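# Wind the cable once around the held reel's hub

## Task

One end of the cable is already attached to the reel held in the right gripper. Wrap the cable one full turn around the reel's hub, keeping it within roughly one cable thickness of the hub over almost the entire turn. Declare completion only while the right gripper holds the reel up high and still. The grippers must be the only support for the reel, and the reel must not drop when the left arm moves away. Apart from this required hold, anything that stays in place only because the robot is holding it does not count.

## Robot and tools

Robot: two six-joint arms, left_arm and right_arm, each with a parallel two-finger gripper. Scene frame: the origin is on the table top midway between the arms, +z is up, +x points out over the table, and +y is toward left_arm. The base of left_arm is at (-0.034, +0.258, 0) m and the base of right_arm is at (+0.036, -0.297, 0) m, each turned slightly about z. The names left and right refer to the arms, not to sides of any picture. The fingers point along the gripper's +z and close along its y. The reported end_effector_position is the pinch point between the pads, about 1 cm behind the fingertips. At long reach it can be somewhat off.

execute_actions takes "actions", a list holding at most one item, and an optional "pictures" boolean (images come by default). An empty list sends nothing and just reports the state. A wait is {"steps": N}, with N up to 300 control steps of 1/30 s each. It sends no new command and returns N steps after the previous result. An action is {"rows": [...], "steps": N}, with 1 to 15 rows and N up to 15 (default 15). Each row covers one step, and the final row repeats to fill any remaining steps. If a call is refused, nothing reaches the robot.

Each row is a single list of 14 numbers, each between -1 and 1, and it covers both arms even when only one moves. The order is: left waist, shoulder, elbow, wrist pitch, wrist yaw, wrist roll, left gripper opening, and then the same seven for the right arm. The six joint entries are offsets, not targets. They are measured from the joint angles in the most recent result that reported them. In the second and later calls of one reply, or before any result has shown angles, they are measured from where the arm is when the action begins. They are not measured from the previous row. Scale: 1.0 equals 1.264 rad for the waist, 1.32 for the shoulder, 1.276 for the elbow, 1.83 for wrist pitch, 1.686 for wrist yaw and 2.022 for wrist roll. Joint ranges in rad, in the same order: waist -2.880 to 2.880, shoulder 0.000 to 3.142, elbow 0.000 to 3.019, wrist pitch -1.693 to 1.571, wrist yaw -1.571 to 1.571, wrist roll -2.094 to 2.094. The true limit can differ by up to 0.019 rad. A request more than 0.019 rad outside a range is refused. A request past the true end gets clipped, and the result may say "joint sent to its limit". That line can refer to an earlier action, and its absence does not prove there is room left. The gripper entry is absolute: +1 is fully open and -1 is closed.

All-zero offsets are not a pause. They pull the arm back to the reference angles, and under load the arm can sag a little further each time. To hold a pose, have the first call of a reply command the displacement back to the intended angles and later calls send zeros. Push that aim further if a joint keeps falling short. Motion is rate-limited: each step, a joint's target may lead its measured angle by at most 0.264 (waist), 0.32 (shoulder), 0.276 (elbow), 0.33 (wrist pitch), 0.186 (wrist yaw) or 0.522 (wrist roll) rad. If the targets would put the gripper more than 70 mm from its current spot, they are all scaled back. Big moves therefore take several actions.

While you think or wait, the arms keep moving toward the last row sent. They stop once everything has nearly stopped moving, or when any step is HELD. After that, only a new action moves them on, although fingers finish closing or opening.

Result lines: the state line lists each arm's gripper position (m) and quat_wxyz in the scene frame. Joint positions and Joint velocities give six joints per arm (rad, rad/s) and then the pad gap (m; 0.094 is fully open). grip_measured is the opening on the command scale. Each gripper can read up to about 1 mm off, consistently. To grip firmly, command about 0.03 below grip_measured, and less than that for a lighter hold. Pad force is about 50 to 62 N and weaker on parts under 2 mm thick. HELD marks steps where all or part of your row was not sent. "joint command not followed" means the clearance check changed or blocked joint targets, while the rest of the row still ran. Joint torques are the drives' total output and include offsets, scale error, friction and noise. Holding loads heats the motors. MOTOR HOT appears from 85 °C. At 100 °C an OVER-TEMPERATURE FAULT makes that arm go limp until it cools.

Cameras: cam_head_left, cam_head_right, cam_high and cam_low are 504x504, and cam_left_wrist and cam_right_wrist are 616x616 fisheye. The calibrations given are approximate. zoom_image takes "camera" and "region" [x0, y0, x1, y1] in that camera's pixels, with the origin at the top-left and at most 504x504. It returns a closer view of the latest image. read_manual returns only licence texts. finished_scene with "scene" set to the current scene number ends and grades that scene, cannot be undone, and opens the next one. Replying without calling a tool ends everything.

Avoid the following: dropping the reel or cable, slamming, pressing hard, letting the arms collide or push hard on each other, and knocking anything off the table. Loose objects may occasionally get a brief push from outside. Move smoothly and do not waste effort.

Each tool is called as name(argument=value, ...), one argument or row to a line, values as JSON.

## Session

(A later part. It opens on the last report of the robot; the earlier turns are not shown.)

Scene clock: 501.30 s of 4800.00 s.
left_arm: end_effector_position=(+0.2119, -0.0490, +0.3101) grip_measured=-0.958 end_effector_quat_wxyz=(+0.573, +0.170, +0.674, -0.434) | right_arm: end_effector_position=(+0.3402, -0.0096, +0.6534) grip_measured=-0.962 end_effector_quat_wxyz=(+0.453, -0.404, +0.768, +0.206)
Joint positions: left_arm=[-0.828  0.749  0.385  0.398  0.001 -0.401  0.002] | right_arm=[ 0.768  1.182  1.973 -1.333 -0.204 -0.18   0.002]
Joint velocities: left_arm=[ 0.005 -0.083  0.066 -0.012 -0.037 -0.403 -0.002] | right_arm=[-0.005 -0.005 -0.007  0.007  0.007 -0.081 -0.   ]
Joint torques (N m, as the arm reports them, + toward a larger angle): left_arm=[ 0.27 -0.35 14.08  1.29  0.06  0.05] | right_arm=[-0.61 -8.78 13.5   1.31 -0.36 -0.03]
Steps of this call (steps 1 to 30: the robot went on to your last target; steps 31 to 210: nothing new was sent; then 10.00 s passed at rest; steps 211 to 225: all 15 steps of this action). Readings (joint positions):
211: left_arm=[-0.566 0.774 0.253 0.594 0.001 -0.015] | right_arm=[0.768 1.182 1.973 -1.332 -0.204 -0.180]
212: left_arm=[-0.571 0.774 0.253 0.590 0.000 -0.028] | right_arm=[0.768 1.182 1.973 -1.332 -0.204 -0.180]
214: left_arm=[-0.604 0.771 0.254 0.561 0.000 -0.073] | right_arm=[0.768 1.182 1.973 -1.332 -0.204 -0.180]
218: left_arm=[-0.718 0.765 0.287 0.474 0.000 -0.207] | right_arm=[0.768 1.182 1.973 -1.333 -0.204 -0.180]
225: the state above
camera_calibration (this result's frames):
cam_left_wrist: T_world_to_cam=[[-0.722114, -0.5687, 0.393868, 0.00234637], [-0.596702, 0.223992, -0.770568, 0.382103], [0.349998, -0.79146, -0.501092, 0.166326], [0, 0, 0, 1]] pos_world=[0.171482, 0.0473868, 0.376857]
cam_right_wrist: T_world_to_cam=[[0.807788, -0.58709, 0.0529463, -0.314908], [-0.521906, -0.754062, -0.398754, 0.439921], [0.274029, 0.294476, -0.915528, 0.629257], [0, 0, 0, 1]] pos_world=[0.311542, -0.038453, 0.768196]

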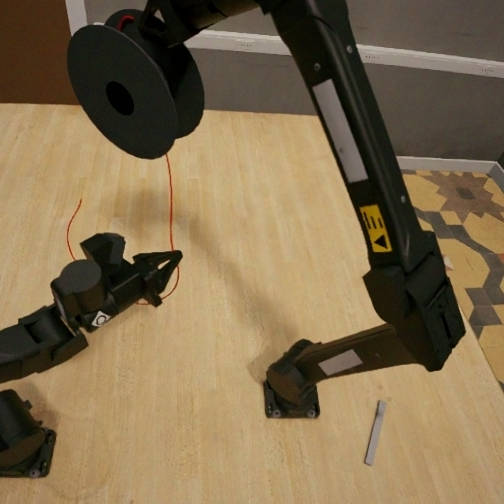

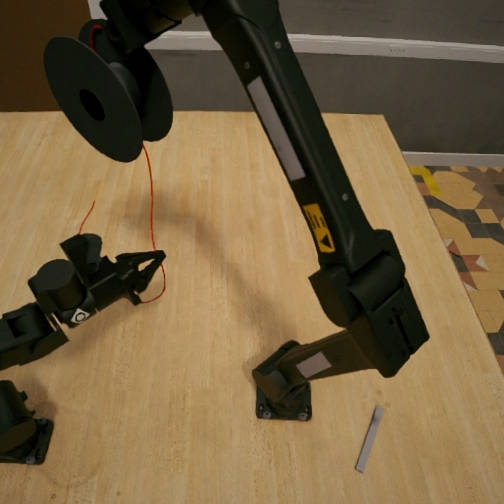

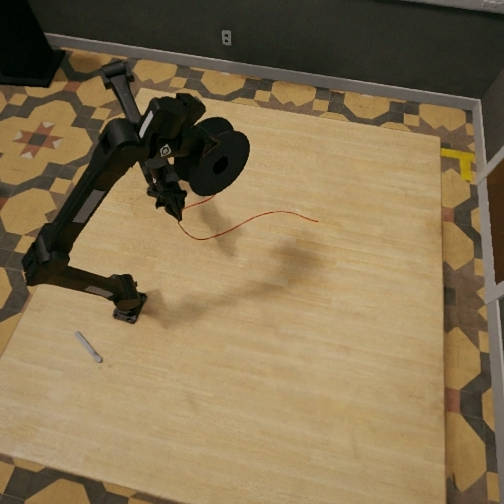

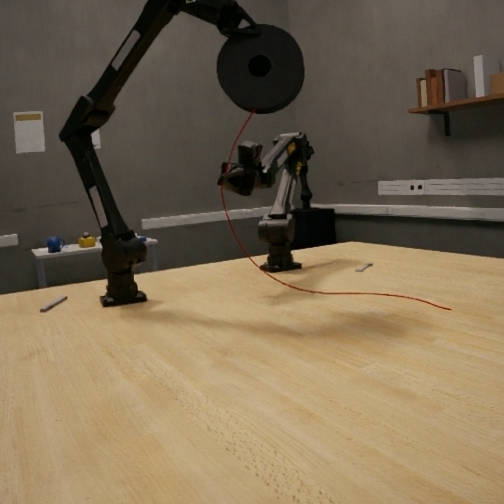

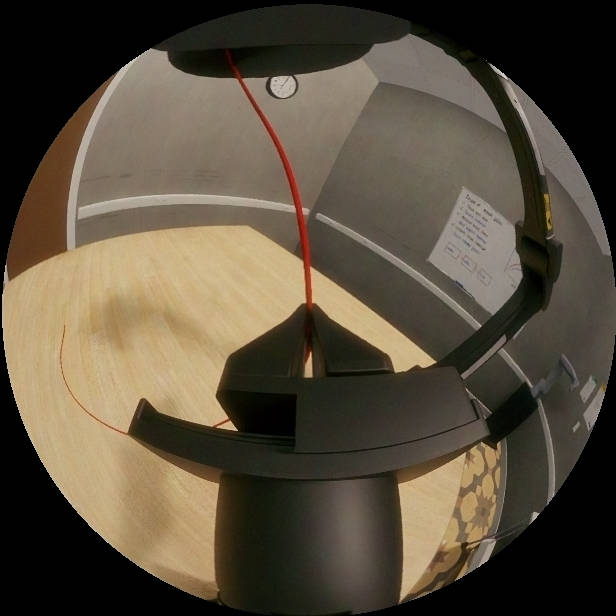

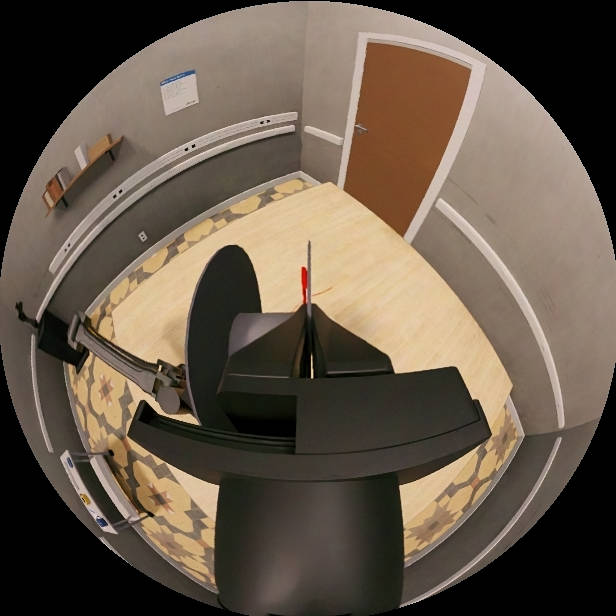

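execute_actions(
  actions=[
    {"rows": [[-0.025,-0.01,0.05,-0.025,0,-0.06,-1,0,-0.0042,0.0345,-0.0011,-0.0018,0.001,-1],[-0.048,-0.013,0.063,-0.036,0,-0.085,-1,0,-0.0042,0.0345,-0.0011,-0.0018,0.001,-1],[-0.072,-0.016,0.077,-0.048,0,-0.11,-1,0,-0.0042,0.0345,-0.0011,-0.0018,0.001,-1],[-0.096,-0.02,0.092,-0.061,0,-0.137,-1,0,-0.0042,0.0345,-0.0011,-0.0018,0.001,-1],[-0.12,-0.023,0.106,-0.074,0,-0.164,-1,0,-0.0042,0.0345,-0.0011,-0.0018,0.001,-1],[-0.144,-0.027,0.121,-0.087,0,-0.191,-1,0,-0.0042,0.0345,-0.0011,-0.0018,0.001,-1],[-0.168,-0.03,0.135,-0.1,0,-0.218,-1,0,-0.0042,0.0345,-0.0011,-0.0018,0.001,-1],[-0.192,-0.034,0.15,-0.113,0,-0.245,-1,0,-0.0042,0.0345,-0.0011,-0.0018,0.001,-1],[-0.2152,-0.0371,0.1646,-0.1257,0,-0.2715,-1,0,-0.0042,0.0345,-0.0011,-0.0018,0.001,-1]], "steps": 15},
  ],
)

Scene clock: 517.67 s of 4800.00 s.
left_arm: end_effector_position=(+0.1239, -0.1081, +0.3873) grip_measured=-0.958 end_effector_quat_wxyz=(+0.379, +0.095, +0.680, -0.621) | right_arm: end_effector_position=(+0.3388, -0.0107, +0.6505) grip_measured=-0.962 end_effector_quat_wxyz=(+0.447, -0.405, +0.771, +0.205)
Joint positions: left_arm=[-1.097  0.696  0.559  0.195  0.    -0.883  0.002] | right_arm=[ 0.768  1.182  1.973 -1.347 -0.204 -0.18   0.002]
Joint velocities: left_arm=[-0.005 -0.063 -0.007 -0.037 -0.007 -0.344 -0.   ] | right_arm=[ 0.005 -0.015 -0.017  0.007 -0.007  0.007  0.001]
Joint torques (N m, as the arm reports them, + toward a larger angle): left_arm=[ 0.02  1.07 14.2   1.14  0.11  0.09] | right_arm=[-0.56 -7.6  13.34  1.99 -0.38 -0.04]
Steps of this call (steps 1 to 30: the robot went on to your last target; steps 31 to 210: nothing new was sent; then 8.87 s passed at rest; steps 211 to 225: all 15 steps of this action). Readings (joint positions):
211: left_arm=[-0.830 0.745 0.386 0.387 0.001 -0.465] | right_arm=[0.768 1.182 1.973 -1.333 -0.204 -0.180]
212: left_arm=[-0.836 0.745 0.389 0.375 0.000 -0.482] | right_arm=[0.768 1.182 1.973 -1.333 -0.204 -0.180]
214: left_arm=[-0.873 0.744 0.401 0.339 0.000 -0.536] | right_arm=[0.768 1.182 1.973 -1.333 -0.204 -0.180]
218: left_arm=[-0.998 0.735 0.465 0.253 -0.002 -0.690] | right_arm=[0.768 1.182 1.973 -1.340 -0.204 -0.180]
225: the state above
camera_calibration (this result's frames):
cam_left_wrist: T_world_to_cam=[[-0.595492, -0.214374, 0.77423, -0.249975], [-0.800118, 0.244776, -0.547628, 0.343452], [-0.0721162, -0.945584, -0.317287, 0.153527], [0, 0, 0, 1]] pos_world=[0.137015, 0.00751582, 0.430334]
cam_right_wrist: T_world_to_cam=[[0.808337, -0.586652, 0.0493099, -0.312114], [-0.526119, -0.757429, -0.386652, 0.430781], [0.264179, 0.286602, -0.920906, 0.634102], [0, 0, 0, 1]] pos_world=[0.311419, -0.0385513, 0.765901]

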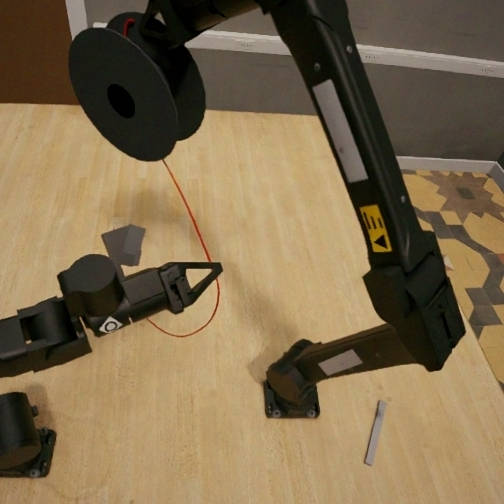

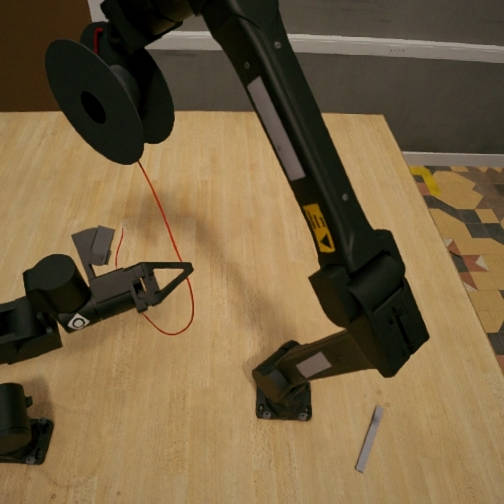

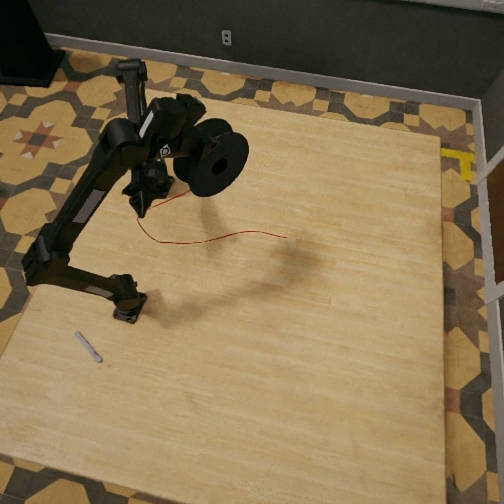

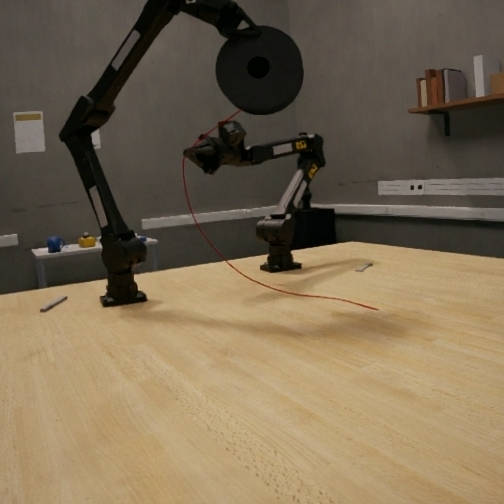

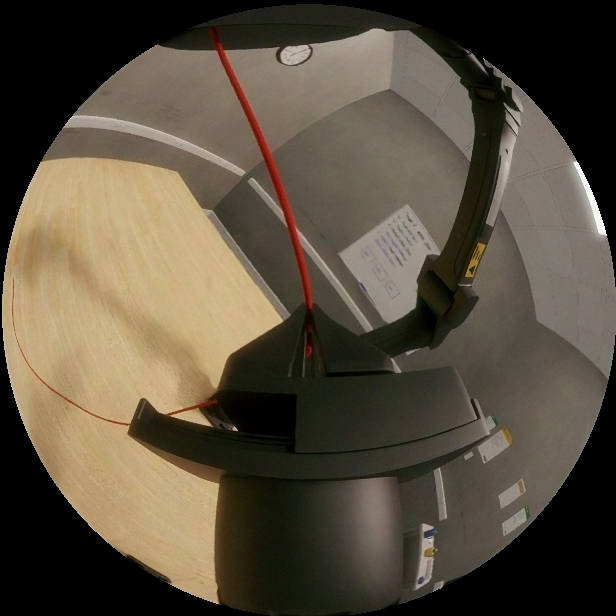

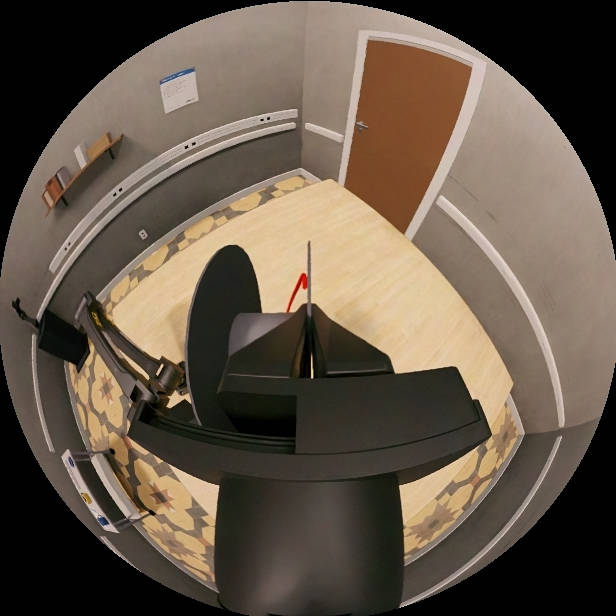

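execute_actions(
  actions=[
    {"rows": [[0,0.005,0.06,0,0,-0.05,-1,0,-0.0042,0.0345,-0.0011,-0.0018,0.001,-1],[-0.005,0.01,0.09,0,0,-0.07,-1,0,-0.0042,0.0345,-0.0011,-0.0018,0.001,-1],[-0.01,0.014,0.12,-0.01,0,-0.09,-1,0,-0.0042,0.0345,-0.0011,-0.0018,0.001,-1],[-0.015,0.018,0.15,-0.025,0,-0.11,-1,0,-0.0042,0.0345,-0.0011,-0.0018,0.001,-1],[-0.02,0.021,0.175,-0.045,0,-0.13,-1,0,-0.0042,0.0345,-0.0011,-0.0018,0.001,-1],[-0.025,0.024,0.2,-0.065,0,-0.15,-1,0,-0.0042,0.0345,-0.0011,-0.0018,0.001,-1],[-0.03,0.027,0.22,-0.085,0,-0.17,-1,0,-0.0042,0.0345,-0.0011,-0.0018,0.001,-1],[-0.035,0.03,0.24,-0.105,0,-0.19,-1,0,-0.0042,0.0345,-0.0011,-0.0018,0.001,-1],[-0.04,0.0333,0.2594,-0.125,0,-0.21,-1,0,-0.0042,0.0345,-0.0011,-0.0018,0.001,-1],[-0.0459,0.0333,0.2594,-0.145,0,-0.231,-1,0,-0.0042,0.0345,-0.0011,-0.0018,0.001,-1],[-0.0459,0.0333,0.2594,-0.159,0,-0.231,-1,0,-0.0042,0.0345,-0.0011,-0.0018,0.001,-1]], "steps": 15},
  ],
)

Scene clock: 542.67 s of 4800.00 s.
left_arm: end_effector_position=(+0.1096, -0.1250, +0.4989) grip_measured=-0.958 end_effector_quat_wxyz=(+0.234, -0.024, +0.683, -0.692) | right_arm: end_effector_position=(+0.3388, -0.0107, +0.6505) grip_measured=-0.962 end_effector_quat_wxyz=(+0.447, -0.405, +0.771, +0.205)
Joint positions: left_arm=[-1.145  0.73   0.859 -0.063  0.    -1.28   0.002] | right_arm=[ 0.768  1.182  1.973 -1.347 -0.204 -0.18   0.002]
Joint velocities: left_arm=[-0.024 -0.005  0.012 -0.134  0.007 -0.286 -0.   ] | right_arm=[-0.015 -0.005  0.002 -0.012  0.051  0.095 -0.   ]
Joint torques (N m, as the arm reports them, + toward a larger angle): left_arm=[-0.78  0.68 13.95  1.04  0.06  0.04] | right_arm=[-0.31 -7.71 13.59  1.42 -0.36 -0.07]
Steps of this call (steps 1 to 30: the robot went on to your last target; steps 31 to 210: nothing new was sent; then 17.50 s passed at rest; steps 211 to 225: all 15 steps of this action). Readings (joint positions):
211: left_arm=[-1.097 0.696 0.560 0.184 0.000 -0.942] | right_arm=[0.768 1.182 1.973 -1.347 -0.204 -0.180]
212: left_arm=[-1.097 0.696 0.564 0.184 0.000 -0.954] | right_arm=[0.768 1.182 1.973 -1.347 -0.204 -0.180]
214: left_arm=[-1.097 0.703 0.589 0.179 0.000 -0.990] | right_arm=[0.768 1.182 1.973 -1.347 -0.204 -0.180]
218: left_arm=[-1.107 0.720 0.702 0.095 0.000 -1.092] | right_arm=[0.768 1.182 1.973 -1.347 -0.204 -0.180]
225: the state above
camera_calibration (this result's frames):
cam_left_wrist: T_world_to_cam=[[-0.285207, -0.0447034, 0.957423, -0.452696], [-0.932544, 0.243688, -0.266417, 0.271355], [-0.221403, -0.968823, -0.111189, 0.0825545], [0, 0, 0, 1]] pos_world=[0.142217, -0.00638238, 0.514894]
cam_right_wrist: T_world_to_cam=[[0.808337, -0.586652, 0.0493099, -0.312114], [-0.526119, -0.757429, -0.386652, 0.430781], [0.264179, 0.286602, -0.920906, 0.634102], [0, 0, 0, 1]] pos_world=[0.311419, -0.0385513, 0.765901]

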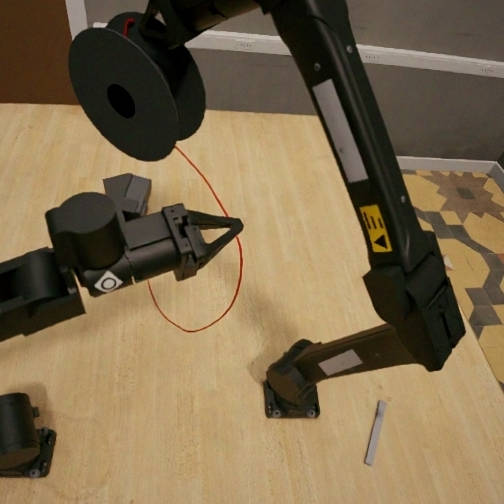

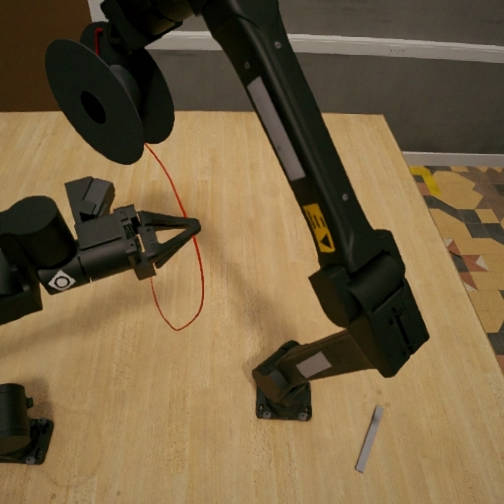

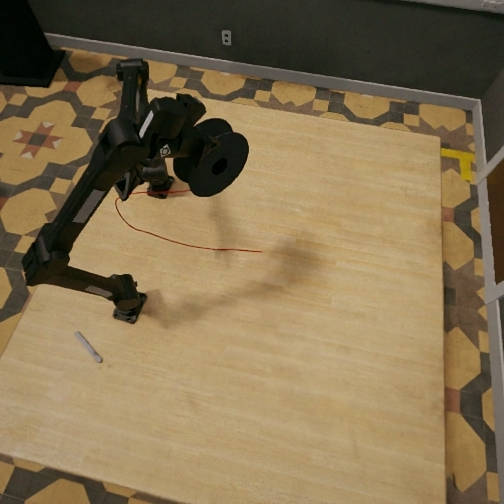

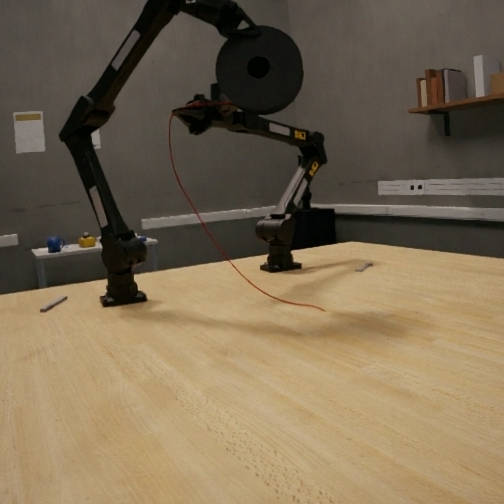

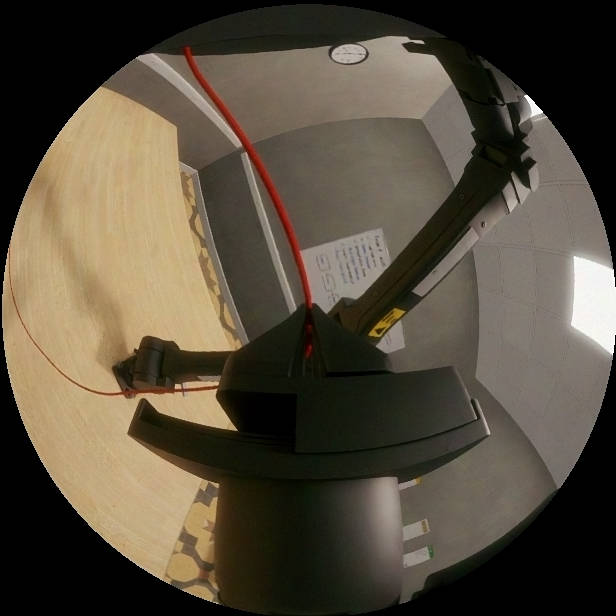

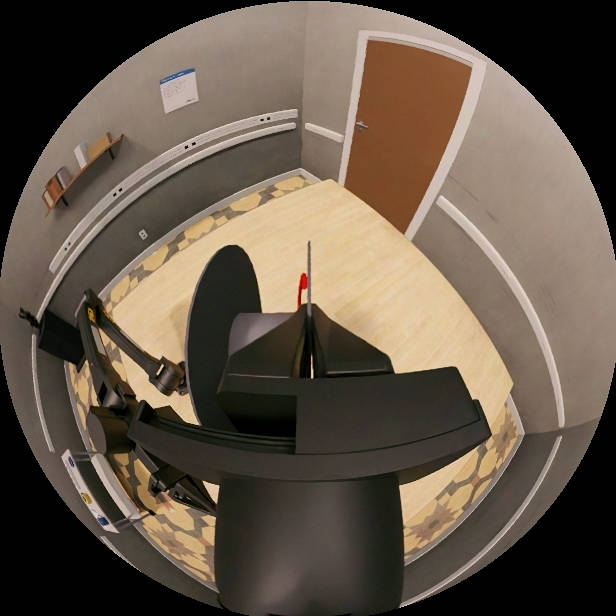

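execute_actions(
  actions=[
    {"rows": [[-0.008,0.012,0.05,-0.02,0,-0.05,-1,0,-0.0042,0.0345,0.002,-0.0018,0.001,-1],[-0.008,0.017,0.075,-0.025,0,-0.07,-1,0,-0.0042,0.0345,0.003,-0.0018,0.001,-1],[-0.009,0.022,0.1,-0.035,0,-0.09,-1,0,-0.0042,0.0345,0.004,-0.0018,0.001,-1],[-0.009,0.027,0.125,-0.05,0,-0.11,-1,0,-0.0042,0.0345,0.005,-0.0018,0.001,-1],[-0.01,0.032,0.15,-0.065,0,-0.13,-1,0,-0.0042,0.0345,0.006,-0.0018,0.001,-1],[-0.01,0.037,0.17,-0.08,0,-0.15,-1,0,-0.0042,0.0345,0.0071,-0.0018,0.001,-1],[-0.011,0.042,0.19,-0.095,0,-0.17,-1,0,-0.0042,0.0345,0.0071,-0.0018,0.001,-1],[-0.011,0.047,0.21,-0.11,0,-0.185,-1,0,-0.0042,0.0345,0.0071,-0.0018,0.001,-1],[-0.012,0.052,0.232,-0.125,0,-0.2,-1,0,-0.0042,0.0345,0.0071,-0.0018,0.001,-1],[-0.012,0.0568,0.232,-0.14,0,-0.2176,-1,0,-0.0042,0.0345,0.0071,-0.0018,0.001,-1],[-0.012,0.0568,0.232,-0.1514,0,-0.2176,-1,0,-0.0042,0.0345,0.0071,-0.0018,0.001,-1]], "steps": 15},
  ],
)

Scene clock: 569.03 s of 4800.00 s.
left_arm: end_effector_position=(+0.1105, -0.1283, +0.5736) grip_measured=-0.958 end_effector_quat_wxyz=(+0.095, -0.157, +0.684, -0.706) | right_arm: end_effector_position=(+0.3388, -0.0107, +0.6505) grip_measured=-0.962 end_effector_quat_wxyz=(+0.447, -0.405, +0.771, +0.205)
Joint positions: left_arm=[-1.146  0.794  1.119 -0.311  0.    -1.662  0.002] | right_arm=[ 0.768  1.182  1.973 -1.347 -0.204 -0.18   0.002]
Joint velocities: left_arm=[ 0.005 -0.005  0.002 -0.12   0.007 -0.271 -0.001] | right_arm=[ 0.005 -0.015 -0.012  0.007 -0.022 -0.081 -0.001]
Joint torques (N m, as the arm reports them, + toward a larger angle): left_arm=[-0.88 -0.97 13.79  1.09  0.05  0.1 ] | right_arm=[-0.16 -7.62 13.27  1.95 -0.31 -0.08]
Steps of this call (steps 1 to 30: the robot went on to your last target; steps 31 to 210: nothing new was sent; then 18.87 s passed at rest; steps 211 to 225: all 15 steps of this action). Readings (joint positions):
211: left_arm=[-1.145 0.732 0.859 -0.081 0.000 -1.342] | right_arm=[0.768 1.182 1.973 -1.347 -0.204 -0.180]
212: left_arm=[-1.145 0.733 0.862 -0.085 0.000 -1.353] | right_arm=[0.768 1.182 1.973 -1.347 -0.204 -0.180]
214: left_arm=[-1.145 0.742 0.885 -0.110 0.000 -1.393] | right_arm=[0.768 1.182 1.973 -1.347 -0.204 -0.180]
218: left_arm=[-1.145 0.778 1.002 -0.203 0.000 -1.511] | right_arm=[0.768 1.182 1.973 -1.347 -0.204 -0.180]
225: the state above
camera_calibration (this result's frames):
cam_left_wrist: T_world_to_cam=[[0.0860465, 0.0426452, 0.995378, -0.575717], [-0.96536, 0.250586, 0.0727156, 0.102878], [-0.246327, -0.967155, 0.06273, -0.00892563], [0, 0, 0, 1]] pos_world=[0.146654, -0.00986063, 0.566135]
cam_right_wrist: T_world_to_cam=[[0.808337, -0.586652, 0.0493099, -0.312114], [-0.526119, -0.757429, -0.386652, 0.430781], [0.264179, 0.286602, -0.920906, 0.634102], [0, 0, 0, 1]] pos_world=[0.311419, -0.0385513, 0.765901]

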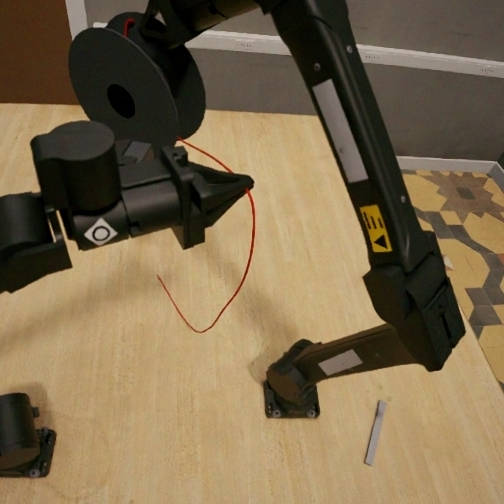

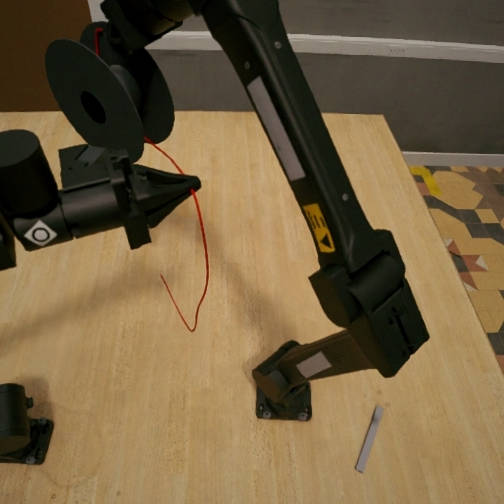

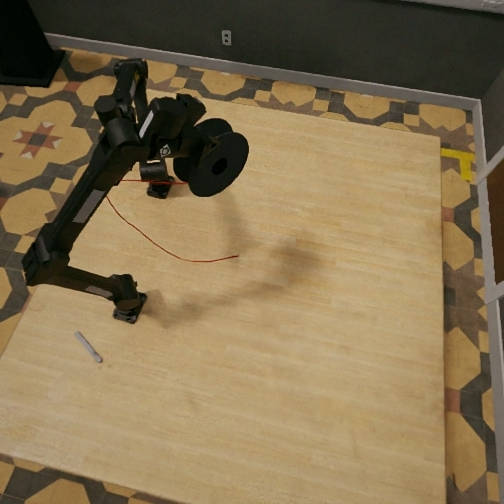

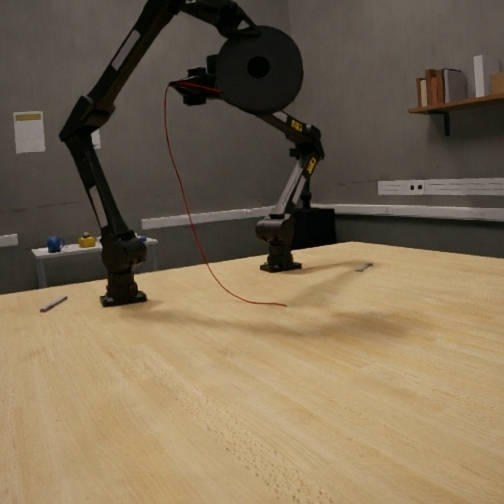

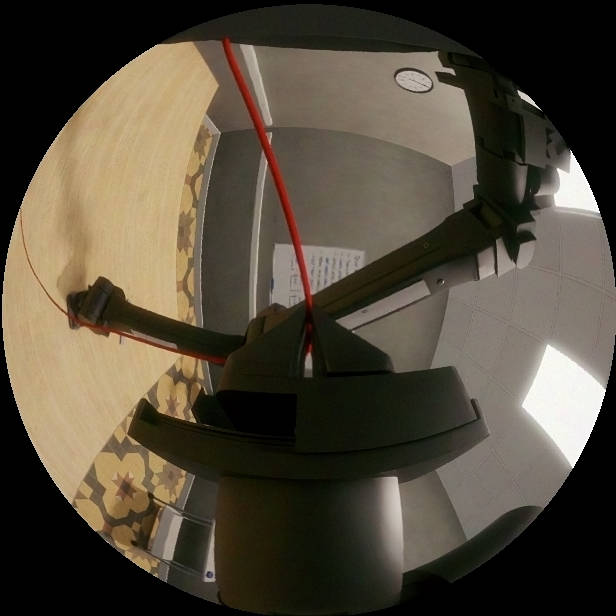

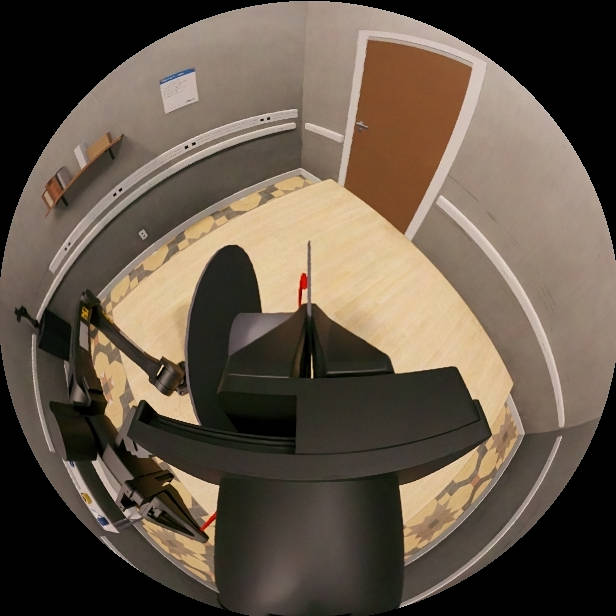

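zoom_image(
  camera="cam_head_left",
  region=[60, 0, 280, 220],
)

zoom_image(
  camera="cam_high",
  region=[90, 80, 270, 230],
)

Region (60, 0, 280, 220) of cam_head_left's 504x504 image, scaled by 2.291, with more detail than that image has.

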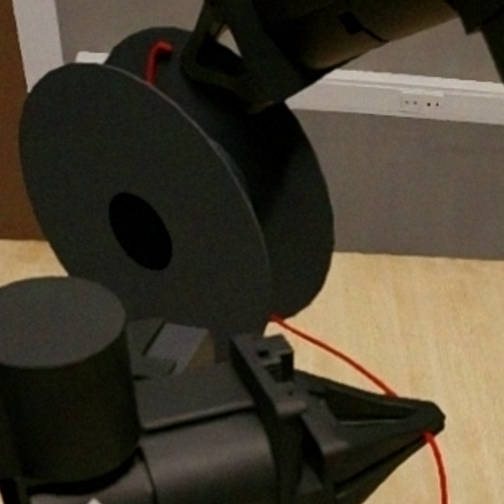

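Region (90, 80, 270, 230) of cam_high's 504x504 image, scaled by 2.800, with more detail than that image has.

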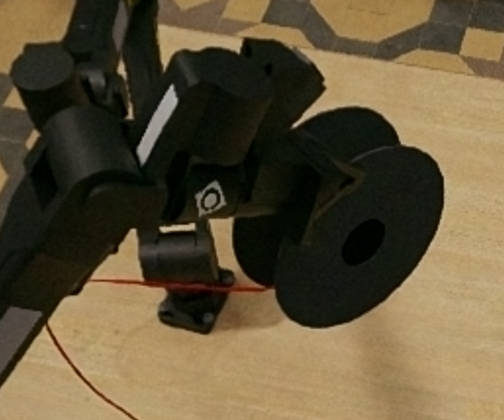

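execute_actions(
  actions=[
    {"rows": [[0,0.012,0.05,-0.016,0,-0.04,-1,0,-0.0042,0.0345,0.0071,-0.0018,0.001,-1],[0.006,0.016,0.075,-0.022,0,-0.055,-1,0,-0.0042,0.0345,0.0071,-0.0018,0.001,-1],[0.012,0.02,0.1,-0.032,0,-0.07,-1,0,-0.0042,0.0345,0.0071,-0.0018,0.001,-1],[0.019,0.024,0.125,-0.045,0,-0.088,-1,0,-0.0042,0.0345,0.0071,-0.0018,0.001,-1],[0.026,0.028,0.15,-0.06,0,-0.106,-1,0,-0.0042,0.0345,0.0071,-0.0018,0.001,-1],[0.033,0.033,0.175,-0.075,0,-0.124,-1,0,-0.0042,0.0345,0.0071,-0.0018,0.001,-1],[0.04,0.038,0.2,-0.09,0,-0.142,-1,0,-0.0042,0.0345,0.0071,-0.0018,0.001,-1],[0.047,0.043,0.22,-0.105,0,-0.16,-1,0,-0.0042,0.0345,0.0071,-0.0018,0.001,-1],[0.054,0.047,0.24,-0.12,0,-0.18,-1,0,-0.0042,0.0345,0.0071,-0.0018,0.001,-1],[0.0617,0.0515,0.2563,-0.133,0,-0.2018,-1,0,-0.0042,0.0345,0.0071,-0.0018,0.001,-1],[0.0617,0.0515,0.2563,-0.1432,0,-0.2018,-1,0,-0.0042,0.0345,0.0071,-0.0018,0.001,-1]], "steps": 15},
  ],
)

Scene clock: 594.03 s of 4800.00 s.
left_arm: end_effector_position=(+0.1289, -0.0989, +0.6665) grip_measured=-0.958 end_effector_quat_wxyz=(+0.003, +0.296, -0.637, +0.712) | right_arm: end_effector_position=(+0.3387, -0.0106, +0.6506) grip_measured=-0.962 end_effector_quat_wxyz=(+0.447, -0.405, +0.771, +0.205)
Joint positions: left_arm=[-1.076  0.851  1.411 -0.547 -0.001 -2.01   0.002] | right_arm=[ 0.768  1.182  1.973 -1.347 -0.204 -0.18   0.002]
Joint velocities: left_arm=[ 0.005 -0.063  0.002 -0.115  0.037 -0.359 -0.001] | right_arm=[ 0.015 -0.015  0.002  0.002 -0.007  0.022  0.   ]
Joint torques (N m, as the arm reports them, + toward a larger angle): left_arm=[ 0.78  0.41 12.78  1.32  0.14  0.1 ] | right_arm=[-0.63 -8.7  13.65  2.33 -0.29  0.  ]
Steps of this call (steps 1 to 30: the robot went on to your last target; steps 31 to 210: nothing new was sent; then 17.50 s passed at rest; steps 211 to 225: all 15 steps of this action). Readings (joint positions):
211: left_arm=[-1.146 0.796 1.119 -0.325 0.000 -1.711] | right_arm=[0.768 1.182 1.973 -1.347 -0.204 -0.180]
212: left_arm=[-1.146 0.797 1.122 -0.328 0.000 -1.720] | right_arm=[0.768 1.182 1.973 -1.347 -0.204 -0.180]
214: left_arm=[-1.145 0.806 1.147 -0.353 0.000 -1.751] | right_arm=[0.768 1.182 1.973 -1.347 -0.204 -0.180]
218: left_arm=[-1.119 0.841 1.269 -0.442 0.000 -1.851] | right_arm=[0.768 1.182 1.973 -1.347 -0.204 -0.180]
225: the state above
camera_calibration (this result's frames):
cam_left_wrist: T_world_to_cam=[[0.386507, 0.186821, 0.903167, -0.633996], [-0.912893, 0.216901, 0.345803, -0.0855678], [-0.131294, -0.95815, 0.254381, -0.12348], [0, 0, 0, 1]] pos_world=[0.150717, 0.0186909, 0.633605]
cam_right_wrist: T_world_to_cam=[[0.808533, -0.586398, 0.0491162, -0.311987], [-0.525922, -0.757539, -0.386705, 0.430757], [0.26397, 0.286833, -0.920895, 0.634174], [0, 0, 0, 1]] pos_world=[0.311393, -0.0385352, 0.765907]

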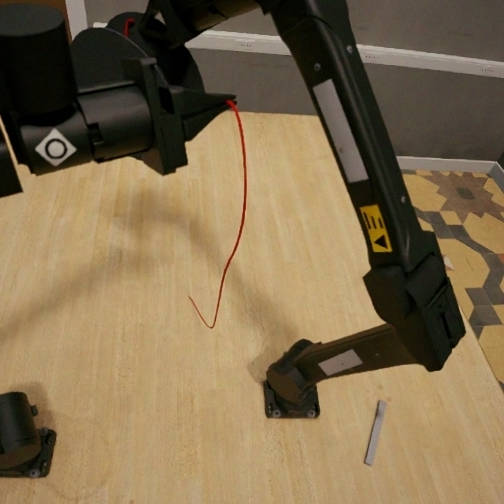

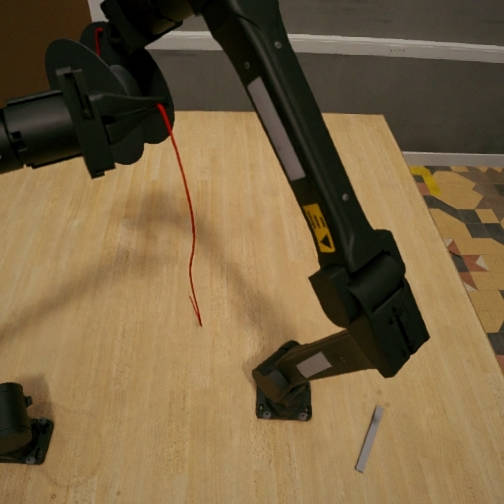

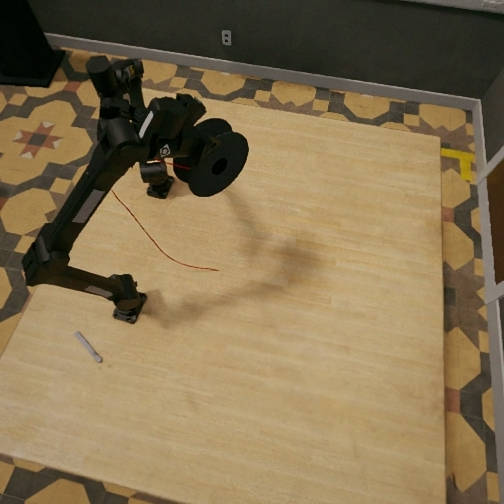

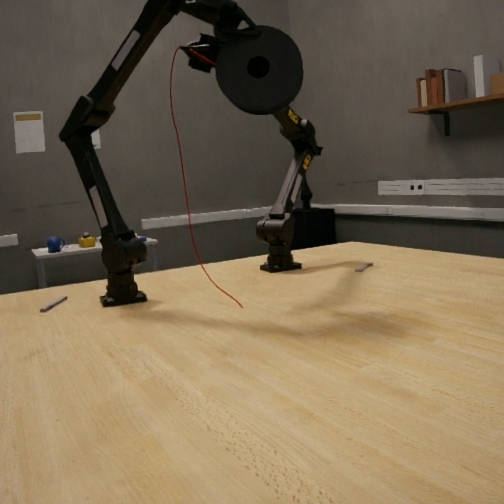

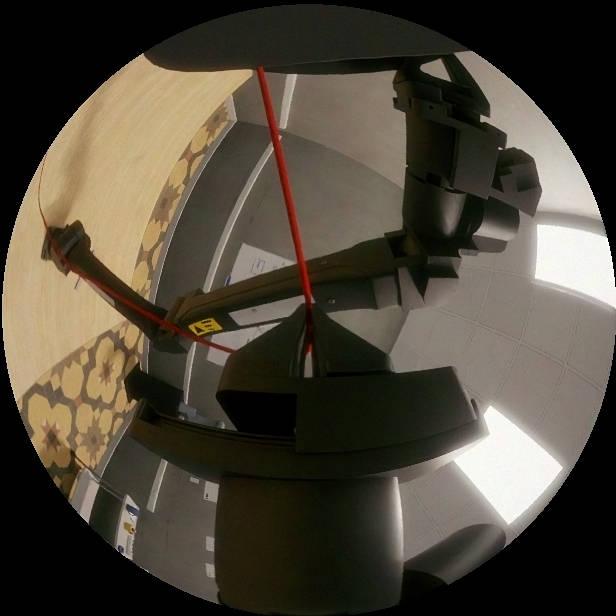

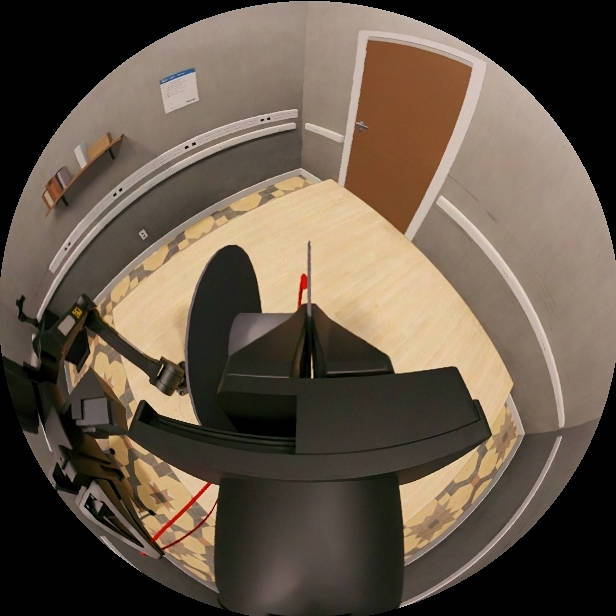

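execute_actions(
  actions=[
    {"rows": [[0.0063,0.0083,0.0274,-0.01,0,-0.0297,-0.93,0,-0.0042,0.0345,0.0071,-0.0018,0.001,-1],[0.0063,0.0083,0.0274,-0.01,0,-0.0297,-0.9,0,-0.0042,0.0345,0.0071,-0.0018,0.001,-1],[0.0063,0.0083,0.0274,-0.01,0,-0.0297,-0.9,0,-0.0042,0.0345,0.0071,-0.0018,0.001,-1],[0.0063,0.0083,0.0274,-0.01,0,-0.0297,-0.9,0,-0.0042,0.0345,0.0071,-0.0018,0.001,-1],[0.0063,0.0083,0.0274,0,0,-0.0297,-0.9,0,-0.0042,0.0345,0.0071,-0.0018,0.001,-1],[0.0063,0.0083,0.0274,0.01,0,-0.0297,-0.9,0,-0.0042,0.0345,0.0071,-0.0018,0.001,-1],[0.0063,0.0083,0.0274,0.02,0,-0.0297,-0.9,0,-0.0042,0.0345,0.0071,-0.0018,0.001,-1],[0.0063,0.0083,0.0274,0.03,0,-0.0297,-0.9,0,-0.0042,0.0345,0.0071,-0.0018,0.001,-1],[0.0063,0.0083,0.0274,0.04,0,-0.0297,-0.9,0,-0.0042,0.0345,0.0071,-0.0018,0.001,-1],[0.0063,0.0083,0.0274,0.05,0,-0.0297,-0.9,0,-0.0042,0.0345,0.0071,-0.0018,0.001,-1],[0.0063,0.0083,0.0274,0.06,0,-0.0297,-0.9,0,-0.0042,0.0345,0.0071,-0.0018,0.001,-1],[0.0063,0.0083,0.0274,0.07,0,-0.0297,-0.9,0,-0.0042,0.0345,0.0071,-0.0018,0.001,-1],[0.0063,0.0083,0.0274,0.0803,0,-0.0297,-0.9,0,-0.0042,0.0345,0.0071,-0.0018,0.001,-1]], "steps": 15},
  ],
)

Scene clock: 714.53 s of 4800.00 s.
left_arm: end_effector_position=(+0.1295, -0.0983, +0.6909) grip_measured=-0.902 end_effector_quat_wxyz=(+0.020, +0.296, -0.596, +0.746) | right_arm: end_effector_position=(+0.3384, -0.0103, +0.6506) grip_measured=-0.962 end_effector_quat_wxyz=(+0.447, -0.406, +0.770, +0.206)
Joint positions: left_arm=[-1.076  0.853  1.411 -0.444 -0.005 -2.058  0.005] | right_arm=[ 0.768  1.182  1.973 -1.347 -0.207 -0.18   0.002]
Joint velocities: left_arm=[ 0.005  0.005  0.002  0.164 -0.081 -0.051  0.001] | right_arm=[-0.015  0.005 -0.007  0.007 -0.066 -0.037 -0.001]
Joint torques (N m, as the arm reports them, + toward a larger angle): left_arm=[ 0.65 -0.01 12.86  3.44  0.26  0.09] | right_arm=[-0.59 -8.31 13.48  2.17 -0.14 -0.04]
Steps of this call (steps 1 to 30: the robot went on to your last target; steps 31 to 1230: nothing new was sent; then 79.00 s passed at rest; steps 1231 to 1245: all 15 steps of this action). Readings (joint positions):
1231: left_arm=[-1.076 0.852 1.411 -0.559 -0.001 -2.058] | right_arm=[0.768 1.182 1.973 -1.347 -0.204 -0.180]
1232: left_arm=[-1.076 0.852 1.411 -0.559 -0.001 -2.058] | right_arm=[0.768 1.182 1.973 -1.347 -0.204 -0.180]
1234: left_arm=[-1.076 0.852 1.411 -0.559 -0.001 -2.058] | right_arm=[0.768 1.182 1.973 -1.347 -0.204 -0.180]
1238: left_arm=[-1.076 0.852 1.411 -0.546 -0.001 -2.058] | right_arm=[0.768 1.182 1.973 -1.347 -0.204 -0.180]
1245: the state above
camera_calibration (this result's frames):
cam_left_wrist: T_world_to_cam=[[0.387235, 0.286524, 0.876329, -0.628149], [-0.912788, 0.253028, 0.320615, -0.0726812], [-0.129872, -0.924057, 0.359517, -0.198456], [0, 0, 0, 1]] pos_world=[0.151125, 0.0149859, 0.645116]
cam_right_wrist: T_world_to_cam=[[0.810099, -0.58436, 0.0475671, -0.310973], [-0.524346, -0.758414, -0.38713, 0.430568], [0.262299, 0.288672, -0.920797, 0.634752], [0, 0, 0, 1]] pos_world=[0.31119, -0.0384065, 0.765956]

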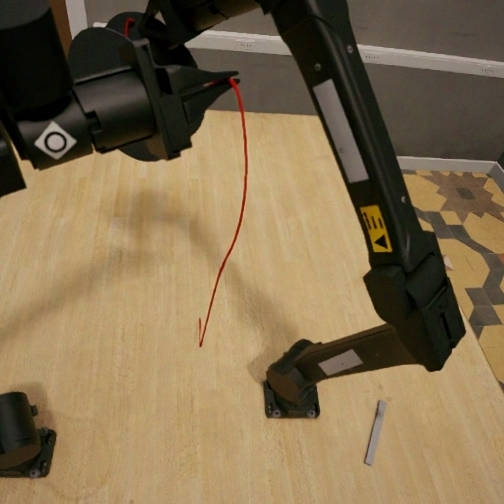

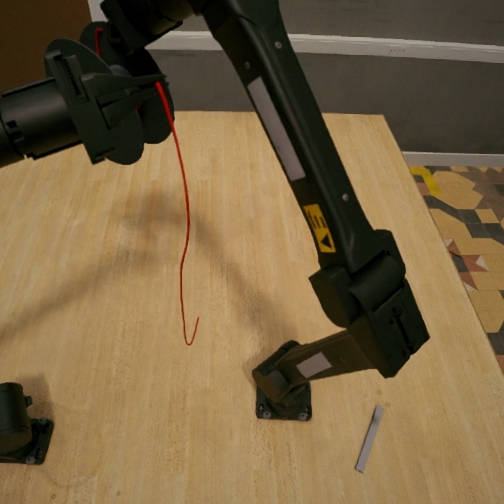

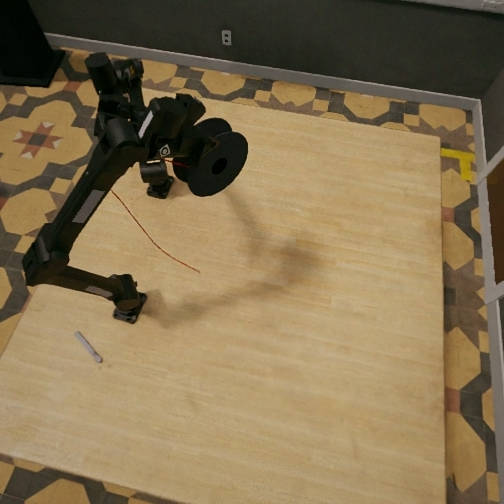

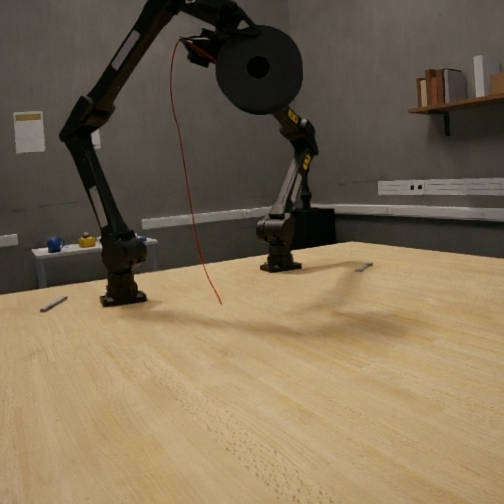

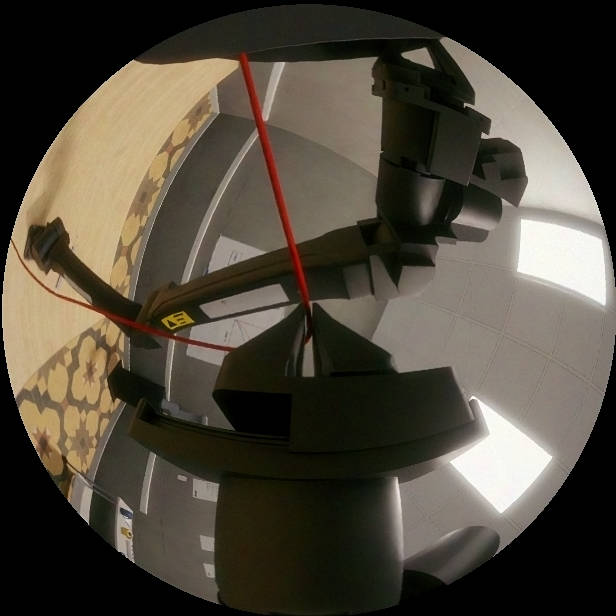

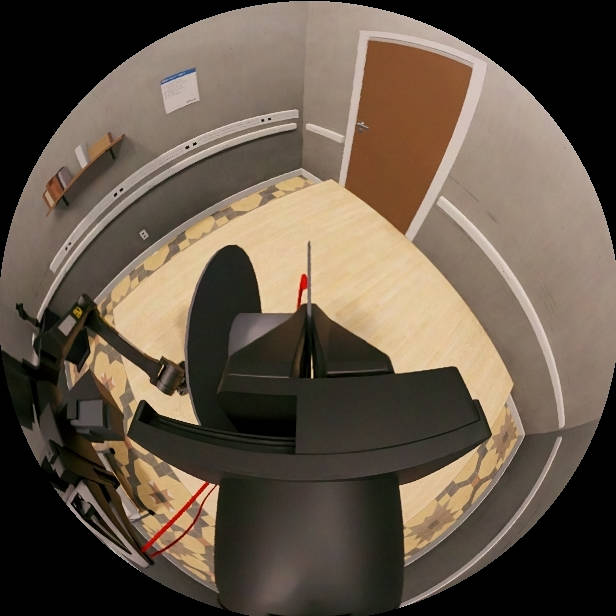

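zoom_image(
  camera="cam_left_wrist",
  region=[220, 230, 400, 410],
)

Region (220, 230, 400, 410) of cam_left_wrist's 616x616 image, scaled by 2.800, with more detail than that image has.

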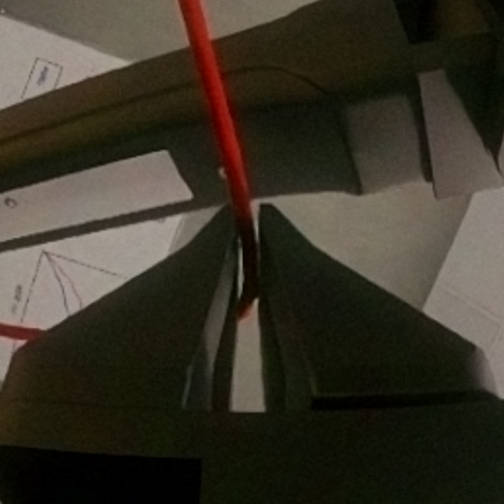

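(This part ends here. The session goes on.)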